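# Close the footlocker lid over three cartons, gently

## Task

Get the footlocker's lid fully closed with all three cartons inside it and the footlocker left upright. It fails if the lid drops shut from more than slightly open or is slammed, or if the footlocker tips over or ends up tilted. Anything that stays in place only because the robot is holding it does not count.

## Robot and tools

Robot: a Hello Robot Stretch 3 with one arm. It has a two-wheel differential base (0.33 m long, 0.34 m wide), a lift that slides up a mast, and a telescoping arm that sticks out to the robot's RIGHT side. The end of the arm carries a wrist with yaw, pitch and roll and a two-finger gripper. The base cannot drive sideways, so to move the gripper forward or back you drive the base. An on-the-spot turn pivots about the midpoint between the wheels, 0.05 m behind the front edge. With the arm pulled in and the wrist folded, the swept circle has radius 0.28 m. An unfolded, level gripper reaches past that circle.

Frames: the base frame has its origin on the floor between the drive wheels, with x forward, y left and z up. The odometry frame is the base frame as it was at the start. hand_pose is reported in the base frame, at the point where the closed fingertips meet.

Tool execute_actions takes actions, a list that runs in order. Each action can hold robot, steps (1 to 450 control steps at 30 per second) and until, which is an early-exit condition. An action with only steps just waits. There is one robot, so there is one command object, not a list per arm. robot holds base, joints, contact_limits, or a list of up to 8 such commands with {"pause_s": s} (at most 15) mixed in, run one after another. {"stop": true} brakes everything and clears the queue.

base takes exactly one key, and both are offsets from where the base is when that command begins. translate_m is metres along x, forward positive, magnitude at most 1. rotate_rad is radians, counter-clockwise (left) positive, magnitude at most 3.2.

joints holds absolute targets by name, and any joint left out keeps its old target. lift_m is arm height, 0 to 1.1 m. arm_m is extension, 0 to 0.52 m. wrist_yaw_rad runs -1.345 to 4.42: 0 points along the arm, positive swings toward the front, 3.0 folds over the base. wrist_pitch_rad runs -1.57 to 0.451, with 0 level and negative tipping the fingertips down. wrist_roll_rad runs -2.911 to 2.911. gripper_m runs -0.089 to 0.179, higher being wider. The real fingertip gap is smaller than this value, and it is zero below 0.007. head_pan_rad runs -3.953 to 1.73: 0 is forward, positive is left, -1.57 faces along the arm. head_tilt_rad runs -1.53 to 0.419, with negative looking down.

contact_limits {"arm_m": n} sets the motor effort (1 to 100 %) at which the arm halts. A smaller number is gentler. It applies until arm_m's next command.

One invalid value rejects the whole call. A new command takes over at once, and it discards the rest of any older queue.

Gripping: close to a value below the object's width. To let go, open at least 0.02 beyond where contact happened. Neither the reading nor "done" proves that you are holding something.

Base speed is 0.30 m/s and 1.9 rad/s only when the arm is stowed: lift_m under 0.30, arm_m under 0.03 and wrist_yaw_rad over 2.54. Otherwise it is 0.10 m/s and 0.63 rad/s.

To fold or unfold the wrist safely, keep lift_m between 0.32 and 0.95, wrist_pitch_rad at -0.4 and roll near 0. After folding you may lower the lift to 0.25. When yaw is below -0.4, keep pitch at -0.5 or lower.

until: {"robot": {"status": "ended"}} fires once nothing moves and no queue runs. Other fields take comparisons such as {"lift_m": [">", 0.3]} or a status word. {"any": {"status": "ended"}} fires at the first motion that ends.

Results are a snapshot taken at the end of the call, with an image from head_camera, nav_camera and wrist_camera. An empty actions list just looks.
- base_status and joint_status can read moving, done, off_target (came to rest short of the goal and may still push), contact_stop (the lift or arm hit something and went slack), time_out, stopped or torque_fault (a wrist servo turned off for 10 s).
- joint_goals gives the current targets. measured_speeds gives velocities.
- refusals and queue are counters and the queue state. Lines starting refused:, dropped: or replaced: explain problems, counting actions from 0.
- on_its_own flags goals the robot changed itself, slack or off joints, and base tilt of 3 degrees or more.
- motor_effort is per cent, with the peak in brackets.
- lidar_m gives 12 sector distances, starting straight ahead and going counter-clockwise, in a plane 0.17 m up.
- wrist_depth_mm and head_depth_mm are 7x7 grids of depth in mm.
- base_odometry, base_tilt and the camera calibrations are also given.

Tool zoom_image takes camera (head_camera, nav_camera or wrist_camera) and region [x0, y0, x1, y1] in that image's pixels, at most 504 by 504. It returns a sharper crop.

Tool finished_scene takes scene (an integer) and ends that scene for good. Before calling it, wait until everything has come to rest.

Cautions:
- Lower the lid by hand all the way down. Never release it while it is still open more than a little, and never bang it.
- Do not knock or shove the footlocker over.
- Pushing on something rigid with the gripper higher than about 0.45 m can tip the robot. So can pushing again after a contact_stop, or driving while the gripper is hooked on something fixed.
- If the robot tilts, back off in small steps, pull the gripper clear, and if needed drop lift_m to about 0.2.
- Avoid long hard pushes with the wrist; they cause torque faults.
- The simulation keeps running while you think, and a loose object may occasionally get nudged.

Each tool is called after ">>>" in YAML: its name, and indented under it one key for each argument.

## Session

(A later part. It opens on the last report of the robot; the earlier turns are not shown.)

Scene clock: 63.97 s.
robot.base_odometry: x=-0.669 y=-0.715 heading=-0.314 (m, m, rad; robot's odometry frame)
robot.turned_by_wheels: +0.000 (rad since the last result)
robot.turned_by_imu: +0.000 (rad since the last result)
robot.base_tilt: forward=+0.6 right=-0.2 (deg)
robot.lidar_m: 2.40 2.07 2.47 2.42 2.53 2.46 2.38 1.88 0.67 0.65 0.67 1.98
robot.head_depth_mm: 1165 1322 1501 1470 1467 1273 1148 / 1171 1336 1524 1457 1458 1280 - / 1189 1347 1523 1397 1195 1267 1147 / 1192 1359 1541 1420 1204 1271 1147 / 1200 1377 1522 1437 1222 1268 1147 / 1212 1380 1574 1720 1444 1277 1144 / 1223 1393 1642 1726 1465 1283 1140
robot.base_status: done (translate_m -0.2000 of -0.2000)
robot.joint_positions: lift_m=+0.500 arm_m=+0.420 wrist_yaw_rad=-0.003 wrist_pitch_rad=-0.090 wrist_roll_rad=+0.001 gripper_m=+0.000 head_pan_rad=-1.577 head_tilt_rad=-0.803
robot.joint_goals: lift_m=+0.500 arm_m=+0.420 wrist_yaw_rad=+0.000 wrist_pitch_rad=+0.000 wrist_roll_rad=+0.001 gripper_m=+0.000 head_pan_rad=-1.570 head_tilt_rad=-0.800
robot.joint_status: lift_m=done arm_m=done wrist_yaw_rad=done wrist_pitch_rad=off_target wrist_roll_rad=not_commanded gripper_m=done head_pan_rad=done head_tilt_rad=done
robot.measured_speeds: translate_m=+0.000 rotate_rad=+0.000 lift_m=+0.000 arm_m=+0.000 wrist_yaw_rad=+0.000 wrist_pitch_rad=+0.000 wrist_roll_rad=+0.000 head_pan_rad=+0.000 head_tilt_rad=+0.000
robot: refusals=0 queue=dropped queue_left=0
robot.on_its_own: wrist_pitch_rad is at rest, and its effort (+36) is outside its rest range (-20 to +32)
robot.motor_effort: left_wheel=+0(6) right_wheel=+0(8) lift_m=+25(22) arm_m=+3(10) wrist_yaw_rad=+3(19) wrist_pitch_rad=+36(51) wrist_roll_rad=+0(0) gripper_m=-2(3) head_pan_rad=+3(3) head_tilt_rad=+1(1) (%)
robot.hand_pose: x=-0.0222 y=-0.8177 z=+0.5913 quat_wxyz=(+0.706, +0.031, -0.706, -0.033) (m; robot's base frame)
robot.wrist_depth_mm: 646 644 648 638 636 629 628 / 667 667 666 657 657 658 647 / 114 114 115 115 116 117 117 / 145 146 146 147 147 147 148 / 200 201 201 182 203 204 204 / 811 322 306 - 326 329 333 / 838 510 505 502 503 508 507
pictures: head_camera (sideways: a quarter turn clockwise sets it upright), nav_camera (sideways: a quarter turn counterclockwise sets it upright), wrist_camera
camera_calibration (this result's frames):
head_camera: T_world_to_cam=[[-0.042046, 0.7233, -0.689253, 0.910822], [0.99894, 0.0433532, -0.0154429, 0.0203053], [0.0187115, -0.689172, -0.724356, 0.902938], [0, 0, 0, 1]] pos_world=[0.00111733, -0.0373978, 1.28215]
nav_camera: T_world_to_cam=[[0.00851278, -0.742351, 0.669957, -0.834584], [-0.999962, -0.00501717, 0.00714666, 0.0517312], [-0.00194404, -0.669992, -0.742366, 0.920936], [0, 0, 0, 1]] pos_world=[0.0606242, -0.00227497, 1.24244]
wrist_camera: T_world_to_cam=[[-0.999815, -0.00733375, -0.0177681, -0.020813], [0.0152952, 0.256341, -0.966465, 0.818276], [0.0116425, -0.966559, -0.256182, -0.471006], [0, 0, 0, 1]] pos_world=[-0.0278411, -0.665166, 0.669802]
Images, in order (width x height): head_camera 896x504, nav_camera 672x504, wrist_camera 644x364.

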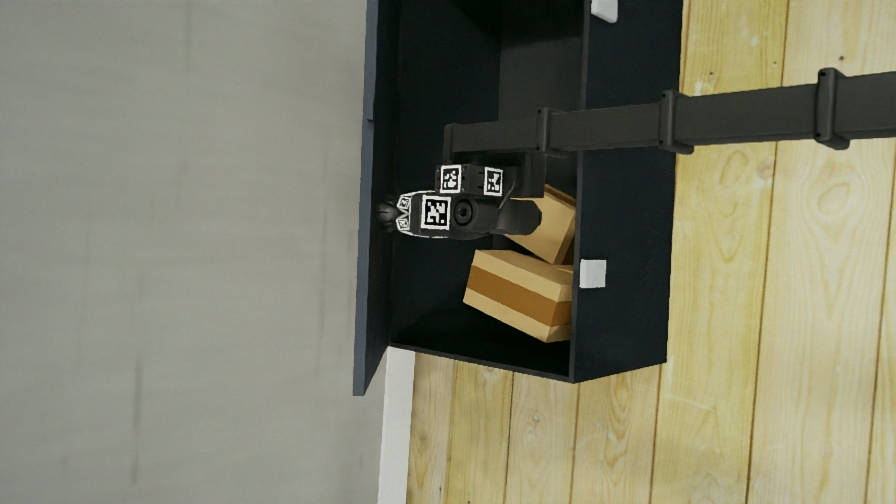

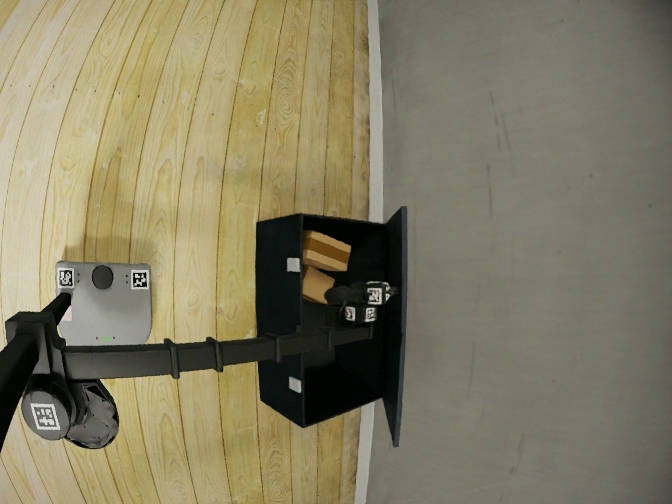

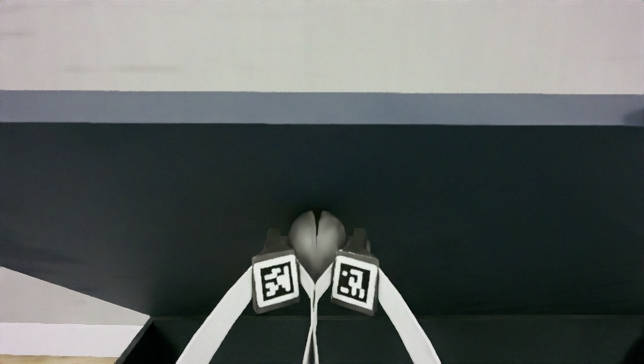

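>>> execute_actions:
  actions:
    - {"robot":{"joints":{"lift_m":0.36,"arm_m":0.35,"head_tilt_rad":-1.0},"base":{"translate_m":-0.155}},"steps":450,"until":{"robot":{"status":"ended"}}}
    - {"robot":{"joints":{"lift_m":0.28,"arm_m":0.30}},"steps":450,"until":{"robot":{"status":"ended"}}}

>>> zoom_image:
  camera: "head_camera"
  region: [300,120,560,320]

Scene clock: 71.43 s.
robot.base_odometry: x=-0.817 y=-0.667 heading=-0.314 (m, m, rad; robot's odometry frame)
robot.turned_by_wheels: +0.000 (rad since the last result)
robot.turned_by_imu: +0.000 (rad since the last result)
robot.base_tilt: forward=+0.7 right=-0.1 (deg)
robot.lidar_m: 2.55 2.22 2.48 2.42 2.54 2.29 2.23 1.87 0.68 0.65 0.67 1.97
robot.head_depth_mm: 1256 1472 1194 1134 1324 1210 1103 / 1261 1489 1192 1138 1311 1206 1133 / 1274 1509 1191 1097 1297 1207 - / 1289 1518 1188 1117 1314 1200 - / 1295 1489 1197 1164 1326 1210 1103 / 1309 1511 1193 1184 1340 1209 1103 / 1324 1561 1653 1418 1336 1205 1099
robot.base_status: done (translate_m -0.1550 of -0.1550)
robot.joint_positions: lift_m=+0.280 arm_m=+0.301 wrist_yaw_rad=+0.048 wrist_pitch_rad=-0.096 wrist_roll_rad=-0.001 gripper_m=+0.000 head_pan_rad=-1.577 head_tilt_rad=-0.987
robot.joint_goals: lift_m=+0.280 arm_m=+0.300 wrist_yaw_rad=+0.044 wrist_pitch_rad=+0.000 wrist_roll_rad=-0.001 gripper_m=+0.000 head_pan_rad=-1.570 head_tilt_rad=-1.000
robot.joint_status: lift_m=done arm_m=done wrist_yaw_rad=done wrist_pitch_rad=off_target wrist_roll_rad=not_commanded gripper_m=done head_pan_rad=done head_tilt_rad=done
robot.measured_speeds: translate_m=+0.000 rotate_rad=+0.000 lift_m=+0.000 arm_m=+0.000 wrist_yaw_rad=+0.000 wrist_pitch_rad=+0.000 wrist_roll_rad=+0.000 head_pan_rad=+0.000 head_tilt_rad=+0.000
robot: refusals=0 queue=done queue_left=0
robot.on_its_own: wrist_yaw_rad is held at +0.044, not at your +0.000, by its stall guard, which is not easing now; wrist_pitch_rad is at rest, and its effort (+38) is outside its rest range (-20 to +32)
robot.motor_effort: left_wheel=+4(16) right_wheel=-5(22) lift_m=+18(27) arm_m=-6(5) wrist_yaw_rad=-4(27) wrist_pitch_rad=+38(38) wrist_roll_rad=+1(0) gripper_m=-4(4) head_pan_rad=+2(2) head_tilt_rad=-5(20) (%)
robot.hand_pose: x=-0.0095 y=-0.6979 z=+0.3701 quat_wxyz=(+0.708, +0.051, -0.705, -0.018) (m; robot's base frame)
robot.wrist_depth_mm: 803 779 762 753 740 716 704 / 824 818 801 789 760 753 744 / 894 848 836 820 800 779 768 / 171 153 157 161 167 172 177 / 386 113 111 109 109 108 107 / 323 369 630 634 611 601 448 / 287 376 430 581 582 587 445
pictures: head_camera (sideways: a quarter turn clockwise sets it upright), nav_camera (sideways: a quarter turn counterclockwise sets it upright), wrist_camera
camera_calibration (this result's frames):
head_camera: T_world_to_cam=[[-0.0413761, 0.837416, -0.544998, 0.722864], [0.998951, 0.0453768, -0.00611639, 0.00816051], [0.0196083, -0.544679, -0.838415, 1.05124], [0, 0, 0, 1]] pos_world=[0.00114439, -0.033122, 1.27538]
nav_camera: T_world_to_cam=[[0.00786688, -0.852604, 0.522498, -0.642461], [-0.999969, -0.00616946, 0.00498857, 0.0545422], [-0.00102975, -0.522521, -0.852626, 1.06429], [0, 0, 0, 1]] pos_world=[0.0606906, 0.00868242, 1.24285]
wrist_camera: T_world_to_cam=[[-0.998201, -0.057766, -0.016029, -0.0469554], [0.000280838, 0.26287, -0.964831, 0.577472], [0.059948, -0.9631, -0.262381, -0.406898], [0, 0, 0, 1]] pos_world=[-0.0226405, -0.546396, 0.449648]
Images, in order (width x height): head_camera 896x504, nav_camera 672x504, wrist_camera 644x364.

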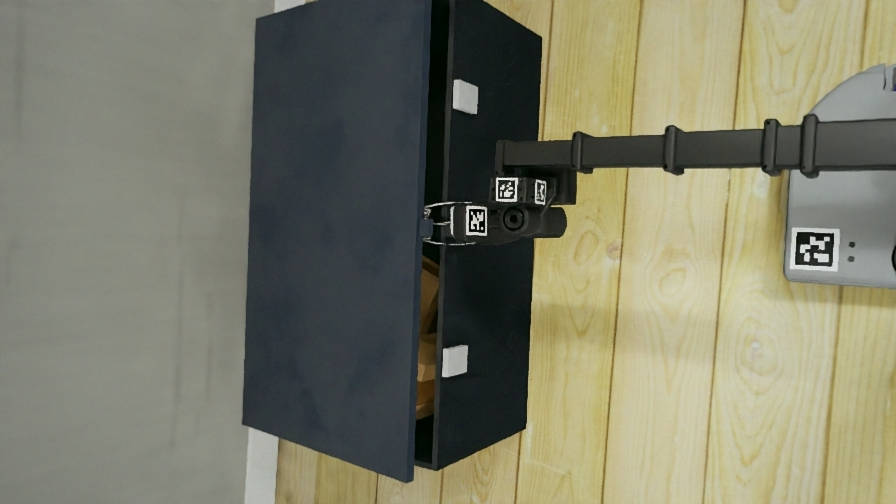

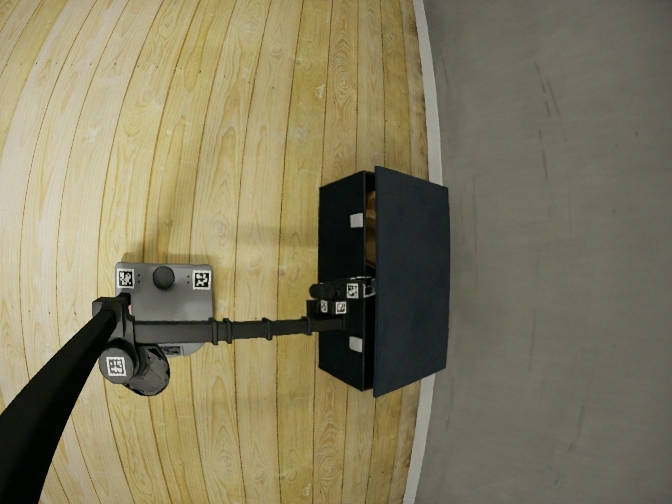

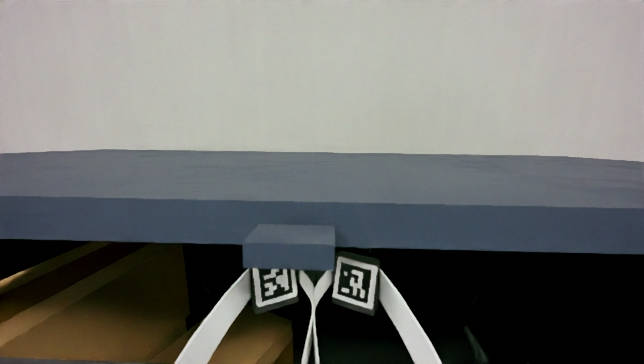

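Region (300, 120, 560, 320) of head_camera's 896x504 image, scaled by 1.938, with more detail than that image has; it fills the top 388 rows of this view, and the rest is white.

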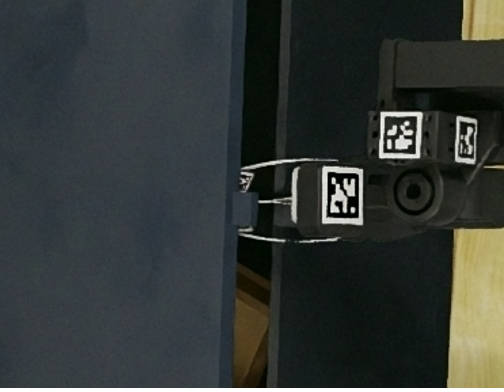

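>>> execute_actions:
  actions:
    - {"robot":{"joints":{"lift_m":0.265,"arm_m":0.26},"base":{"translate_m":0.008}},"steps":450,"until":{"robot":{"status":"ended"}}}

>>> zoom_image:
  camera: "head_camera"
  region: [360,150,520,280]

Scene clock: 76.20 s.
robot.base_odometry: x=-0.809 y=-0.670 heading=-0.314 (m, m, rad; robot's odometry frame)
robot.turned_by_wheels: +0.000 (rad since the last result)
robot.turned_by_imu: +0.000 (rad since the last result)
robot.base_tilt: forward=+0.6 right=-0.1 (deg)
robot.lidar_m: 2.54 2.21 2.47 2.42 2.53 2.31 2.23 1.88 0.67 0.65 0.67 1.98
robot.head_depth_mm: 1261 1476 1203 1128 1321 1212 1108 / 1276 1498 1200 1106 1317 1202 1130 / 1276 1506 1209 1100 1295 1210 - / 1289 1527 1197 1115 1317 1215 - / 1301 1496 1203 1169 1334 1210 1103 / 1310 1523 1195 1175 1333 1206 1105 / 1307 1569 1678 1440 1344 1209 1101
robot.base_status: done (translate_m +0.0080 of +0.0080)
robot.joint_positions: lift_m=+0.265 arm_m=+0.261 wrist_yaw_rad=+0.040 wrist_pitch_rad=-0.091 wrist_roll_rad=-0.001 gripper_m=+0.000 head_pan_rad=-1.577 head_tilt_rad=-0.987
robot.joint_goals: lift_m=+0.265 arm_m=+0.260 wrist_yaw_rad=+0.044 wrist_pitch_rad=+0.000 wrist_roll_rad=-0.001 gripper_m=+0.000 head_pan_rad=-1.570 head_tilt_rad=-1.000
robot.joint_status: lift_m=done arm_m=done wrist_yaw_rad=done wrist_pitch_rad=off_target wrist_roll_rad=not_commanded gripper_m=done head_pan_rad=done head_tilt_rad=done
robot.measured_speeds: translate_m=+0.000 rotate_rad=+0.000 lift_m=+0.000 arm_m=+0.000 wrist_yaw_rad=+0.000 wrist_pitch_rad=+0.000 wrist_roll_rad=+0.000 head_pan_rad=+0.000 head_tilt_rad=+0.000
robot: refusals=0 queue=done queue_left=0
robot.on_its_own: wrist_yaw_rad is held at +0.044, not at your +0.000, by its stall guard, which is not easing now; wrist_pitch_rad is at rest, and its effort (+36) is outside its rest range (-20 to +32)
robot.motor_effort: left_wheel=+1(9) right_wheel=-1(5) lift_m=+18(16) arm_m=-6(7) wrist_yaw_rad=+4(7) wrist_pitch_rad=+36(38) wrist_roll_rad=+1(1) gripper_m=-4(4) head_pan_rad=+3(3) head_tilt_rad=-5(6) (%)
robot.hand_pose: x=-0.0114 y=-0.6583 z=+0.3566 quat_wxyz=(+0.707, +0.046, -0.705, -0.018) (m; robot's base frame)
robot.wrist_depth_mm: 823 814 798 794 773 762 756 / 875 857 833 826 809 807 784 / 888 884 876 852 843 821 805 / 154 155 158 161 164 167 171 / 401 407 636 131 628 606 412 / 243 167 316 - 646 599 414 / 169 167 166 162 163 161 159
pictures: head_camera (sideways: a quarter turn clockwise sets it upright), nav_camera (sideways: a quarter turn counterclockwise sets it upright), wrist_camera
camera_calibration (this result's frames):
head_camera: T_world_to_cam=[[-0.0414, 0.837416, -0.544996, 0.722863], [0.99895, 0.0454053, -0.00611631, 0.00816043], [0.0196238, -0.544677, -0.838416, 1.05124], [0, 0, 0, 1]] pos_world=[0.00114533, -0.0331221, 1.27538]
nav_camera: T_world_to_cam=[[0.00789117, -0.852605, 0.522497, -0.64246], [-0.999968, -0.00619796, 0.00498856, 0.0545423], [-0.00101485, -0.522519, -0.852627, 1.06429], [0, 0, 0, 1]] pos_world=[0.0606904, 0.00868406, 1.24285]
wrist_camera: T_world_to_cam=[[-0.998617, -0.0500899, -0.0159704, -0.041806], [0.00254751, 0.25731, -0.966326, 0.550896], [0.0525124, -0.96503, -0.256827, -0.375505], [0, 0, 0, 1]] pos_world=[-0.0234329, -0.506219, 0.435237]
Images, in order (width x height): head_camera 896x504, nav_camera 672x504, wrist_camera 644x364.

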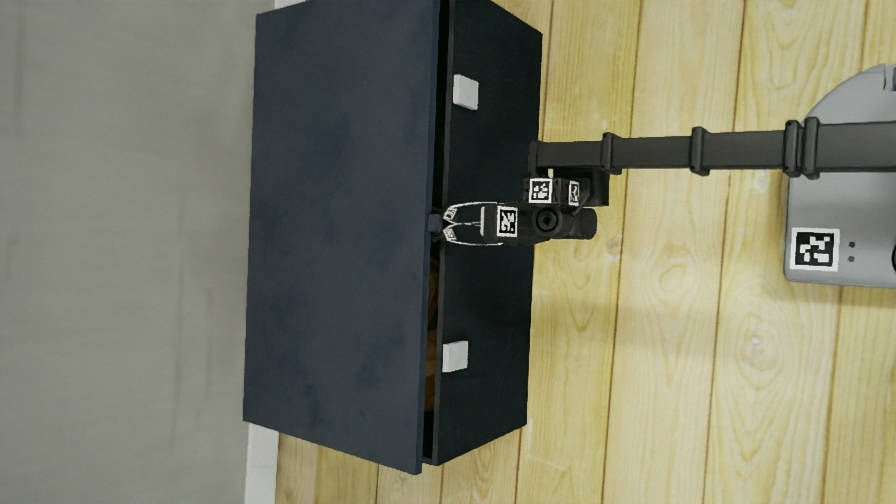

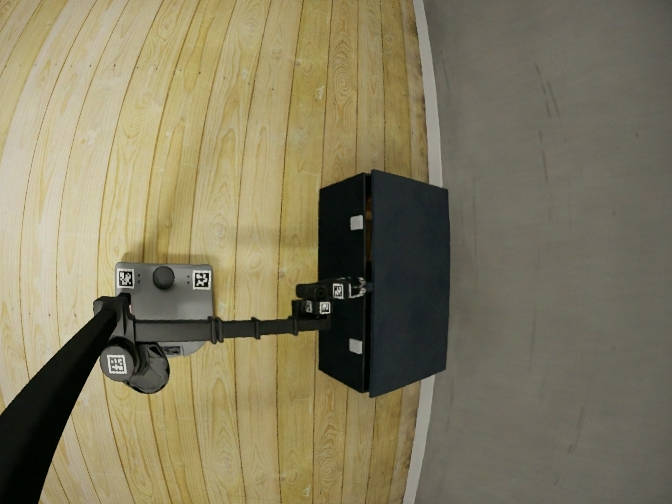

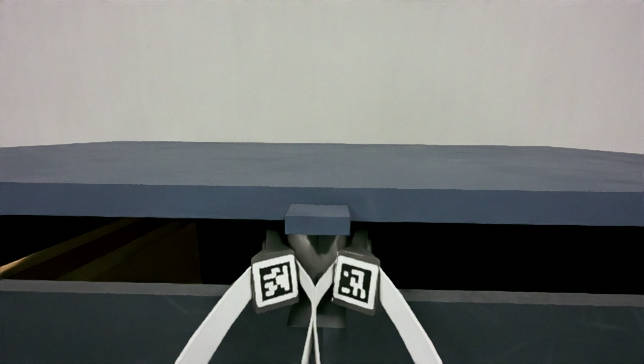

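Region (360, 150, 520, 280) of head_camera's 896x504 image, scaled by 3.150, with more detail than that image has; it fills the top 410 rows of this view, and the rest is white.

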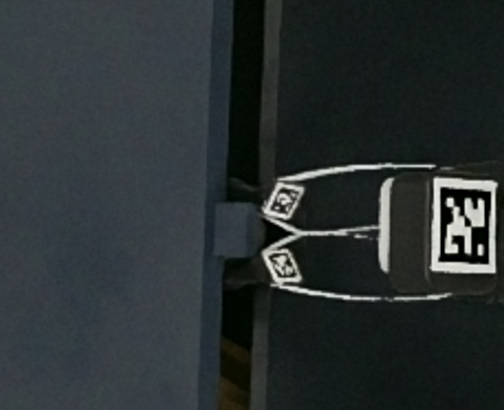

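>>> execute_actions:
  actions:
    - {"robot":{"joints":{"gripper_m":0.055}},"steps":40}
    - {"robot":{"joints":{"lift_m":0.255,"arm_m":0.252}},"steps":30}
    - {"robot":{"joints":{"lift_m":0.248,"arm_m":0.246}},"steps":30}

Scene clock: 84.20 s.
robot.base_odometry: x=-0.809 y=-0.670 heading=-0.314 (m, m, rad; robot's odometry frame)
robot.turned_by_wheels: +0.000 (rad since the last result)
robot.turned_by_imu: +0.000 (rad since the last result)
robot.base_tilt: forward=+0.6 right=-0.2 (deg)
robot.lidar_m: 2.54 2.21 2.47 2.42 2.53 2.31 2.23 1.88 0.67 0.65 0.67 1.97
robot.head_depth_mm: 1249 1481 1213 1130 1317 1209 1102 / 1268 1502 1213 1105 1317 1217 1131 / 1272 1506 1204 1100 1321 1212 - / 1288 1510 1207 1113 1309 1210 - / 1303 1497 1205 1178 1329 1207 1103 / 1315 1515 1205 1181 1327 1202 1103 / 1328 1561 1687 1445 1328 1206 1104
robot.base_status: done (translate_m +0.0080 of +0.0080)
robot.joint_positions: lift_m=+0.248 arm_m=+0.247 wrist_yaw_rad=+0.043 wrist_pitch_rad=-0.032 wrist_roll_rad=-0.001 gripper_m=+0.055 head_pan_rad=-1.577 head_tilt_rad=-0.987
robot.joint_goals: lift_m=+0.248 arm_m=+0.246 wrist_yaw_rad=+0.044 wrist_pitch_rad=+0.000 wrist_roll_rad=-0.001 gripper_m=+0.055 head_pan_rad=-1.570 head_tilt_rad=-1.000
robot.joint_status: lift_m=done arm_m=done wrist_yaw_rad=done wrist_pitch_rad=off_target wrist_roll_rad=not_commanded gripper_m=done head_pan_rad=done head_tilt_rad=done
robot.measured_speeds: translate_m=+0.000 rotate_rad=+0.000 lift_m=+0.000 arm_m=+0.000 wrist_yaw_rad=+0.000 wrist_pitch_rad=+0.000 wrist_roll_rad=+0.000 head_pan_rad=+0.000 head_tilt_rad=+0.000
robot: refusals=0 queue=done queue_left=0
robot.on_its_own: wrist_yaw_rad is held at +0.044, not at your +0.000, by its stall guard, which is not easing now
robot.motor_effort: left_wheel=+1(1) right_wheel=-2(2) lift_m=+15(14) arm_m=-8(9) wrist_yaw_rad=+0(5) wrist_pitch_rad=+12(36) wrist_roll_rad=+1(1) gripper_m=+0(83) head_pan_rad=+3(3) head_tilt_rad=-6(5) (%)
robot.hand_pose: x=-0.0105 y=-0.6468 z=+0.3547 quat_wxyz=(+0.708, +0.027, -0.706, +0.004) (m; robot's base frame)
robot.wrist_depth_mm: 867 843 848 818 794 788 775 / 893 889 856 853 826 812 794 / 920 904 890 871 844 827 819 / 165 164 163 161 160 165 170 / 435 463 634 638 623 622 436 / 175 174 - 169 169 169 169 / 180 179 176 174 173 169 169
pictures: head_camera (sideways: a quarter turn clockwise sets it upright), nav_camera (sideways: a quarter turn counterclockwise sets it upright), wrist_camera
camera_calibration (this result's frames):
head_camera: T_world_to_cam=[[-0.0413999, 0.837417, -0.544995, 0.722861], [0.99895, 0.0454053, -0.00611623, 0.00816031], [0.0196238, -0.544676, -0.838417, 1.05124], [0, 0, 0, 1]] pos_world=[0.00114533, -0.033122, 1.27538]
nav_camera: T_world_to_cam=[[0.00789116, -0.852606, 0.522495, -0.642458], [-0.999968, -0.00619797, 0.00498854, 0.0545423], [-0.00101484, -0.522518, -0.852628, 1.06429], [0, 0, 0, 1]] pos_world=[0.0606904, 0.00868416, 1.24285]
wrist_camera: T_world_to_cam=[[-0.998401, -0.0544034, -0.01533, -0.0433146], [0.00414221, 0.200068, -0.979773, 0.513894], [0.0563701, -0.97827, -0.199523, -0.393759], [0, 0, 0, 1]] pos_world=[-0.0231778, -0.490373, 0.424272]
Images, in order (width x height): head_camera 896x504, nav_camera 672x504, wrist_camera 644x364.

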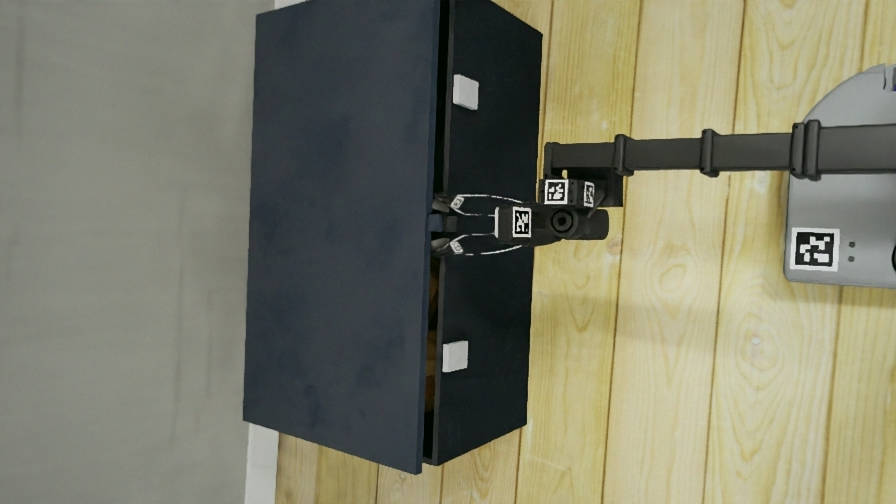

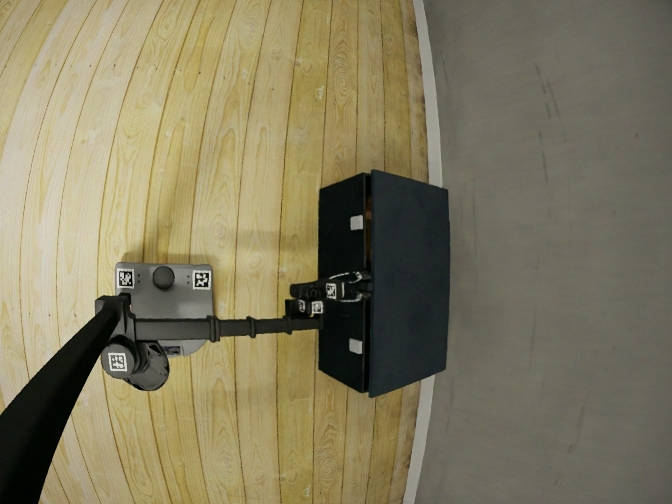

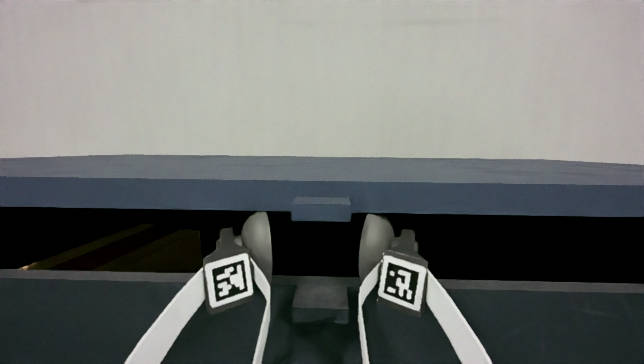

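>>> execute_actions:
  actions:
    - {"robot":{"joints":{"arm_m":0.24}},"steps":20}
    - {"robot":{"joints":{"arm_m":0.234}},"steps":20}
    - {"robot":{"joints":{"arm_m":0.228}},"steps":20}
    - {"robot":{"joints":{"arm_m":0.21}},"steps":30}

Scene clock: 89.63 s.
robot.base_odometry: x=-0.809 y=-0.670 heading=-0.314 (m, m, rad; robot's odometry frame)
robot.turned_by_wheels: +0.000 (rad since the last result)
robot.turned_by_imu: +0.000 (rad since the last result)
robot.base_tilt: forward=+0.7 right=-0.2 (deg)
robot.lidar_m: 2.55 2.21 2.47 2.43 2.54 2.30 2.24 1.88 0.67 0.65 0.67 1.98
robot.head_depth_mm: 1267 1483 1228 1126 1320 1212 1103 / 1264 1499 1234 1145 1322 1216 1135 / 1283 1502 1239 1147 1359 1203 - / 1291 1514 1223 1149 1330 1210 - / 1300 1494 1239 1140 1332 1210 1099 / 1310 1510 1226 1145 1339 1214 1102 / 1321 1571 1692 1437 1328 1205 1102
robot.base_status: done (translate_m +0.0080 of +0.0080)
robot.joint_positions: lift_m=+0.248 arm_m=+0.210 wrist_yaw_rad=+0.042 wrist_pitch_rad=-0.027 wrist_roll_rad=+0.002 gripper_m=+0.055 head_pan_rad=-1.577 head_tilt_rad=-0.987
robot.joint_goals: lift_m=+0.248 arm_m=+0.210 wrist_yaw_rad=+0.044 wrist_pitch_rad=+0.000 wrist_roll_rad=+0.002 gripper_m=+0.055 head_pan_rad=-1.570 head_tilt_rad=-1.000
robot.joint_status: lift_m=done arm_m=done wrist_yaw_rad=done wrist_pitch_rad=off_target wrist_roll_rad=not_commanded gripper_m=done head_pan_rad=done head_tilt_rad=done
robot.measured_speeds: translate_m=+0.000 rotate_rad=+0.000 lift_m=+0.000 arm_m=+0.000 wrist_yaw_rad=+0.000 wrist_pitch_rad=+0.000 wrist_roll_rad=+0.000 head_pan_rad=+0.000 head_tilt_rad=+0.000
robot: refusals=0 queue=done queue_left=0
robot.on_its_own: wrist_yaw_rad is held at +0.044, not at your +0.000, by its stall guard, which is not easing now
robot.motor_effort: left_wheel=+1(2) right_wheel=-2(2) lift_m=+16(16) arm_m=-4(9) wrist_yaw_rad=+1(1) wrist_pitch_rad=+10(32) wrist_roll_rad=-1(1) gripper_m=+0(0) head_pan_rad=+3(3) head_tilt_rad=-4(5) (%)
robot.hand_pose: x=-0.0106 y=-0.6106 z=+0.3560 quat_wxyz=(+0.707, +0.025, -0.707, +0.005) (m; robot's base frame)
robot.wrist_depth_mm: 908 873 863 856 857 812 801 / 933 922 885 877 867 841 824 / 969 936 917 896 897 878 867 / 373 373 374 380 382 384 387 / 209 208 225 205 226 207 207 / 214 212 - 208 206 204 201 / 221 221 217 215 213 209 207
pictures: head_camera (sideways: a quarter turn clockwise sets it upright), nav_camera (sideways: a quarter turn counterclockwise sets it upright), wrist_camera
camera_calibration (this result's frames):
head_camera: T_world_to_cam=[[-0.0413999, 0.837417, -0.544994, 0.72286], [0.99895, 0.0454053, -0.00611616, 0.00816023], [0.0196238, -0.544675, -0.838418, 1.05124], [0, 0, 0, 1]] pos_world=[0.00114533, -0.033122, 1.27538]
nav_camera: T_world_to_cam=[[0.00789116, -0.852606, 0.522494, -0.642456], [-0.999968, -0.00619798, 0.00498852, 0.0545423], [-0.00101484, -0.522517, -0.852628, 1.06429], [0, 0, 0, 1]] pos_world=[0.0606904, 0.00868424, 1.24285]
wrist_camera: T_world_to_cam=[[-0.998381, -0.0538006, -0.0184718, -0.0399855], [0.00762906, 0.195154, -0.980743, 0.505231], [0.0563694, -0.979296, -0.194428, -0.360555], [0, 0, 0, 1]] pos_world=[-0.0234509, -0.45384, 0.424661]
Images, in order (width x height): head_camera 896x504, nav_camera 672x504, wrist_camera 644x364.

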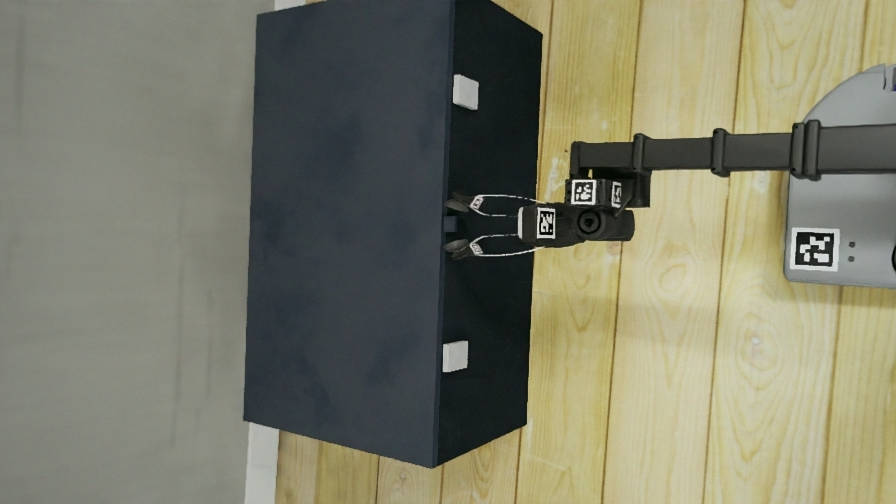

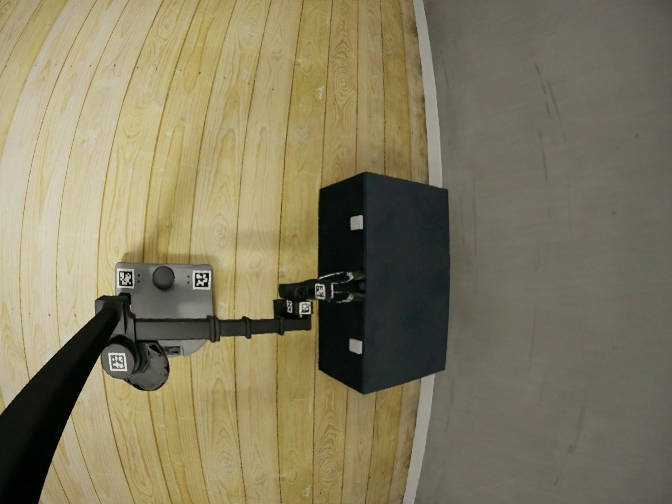

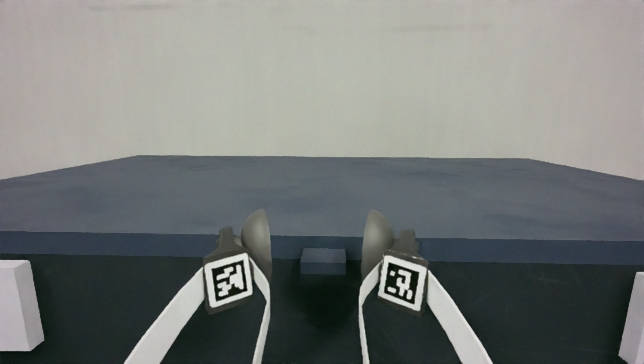

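>>> finished_scene:
  scene: 1

The scene is finished: the task was done.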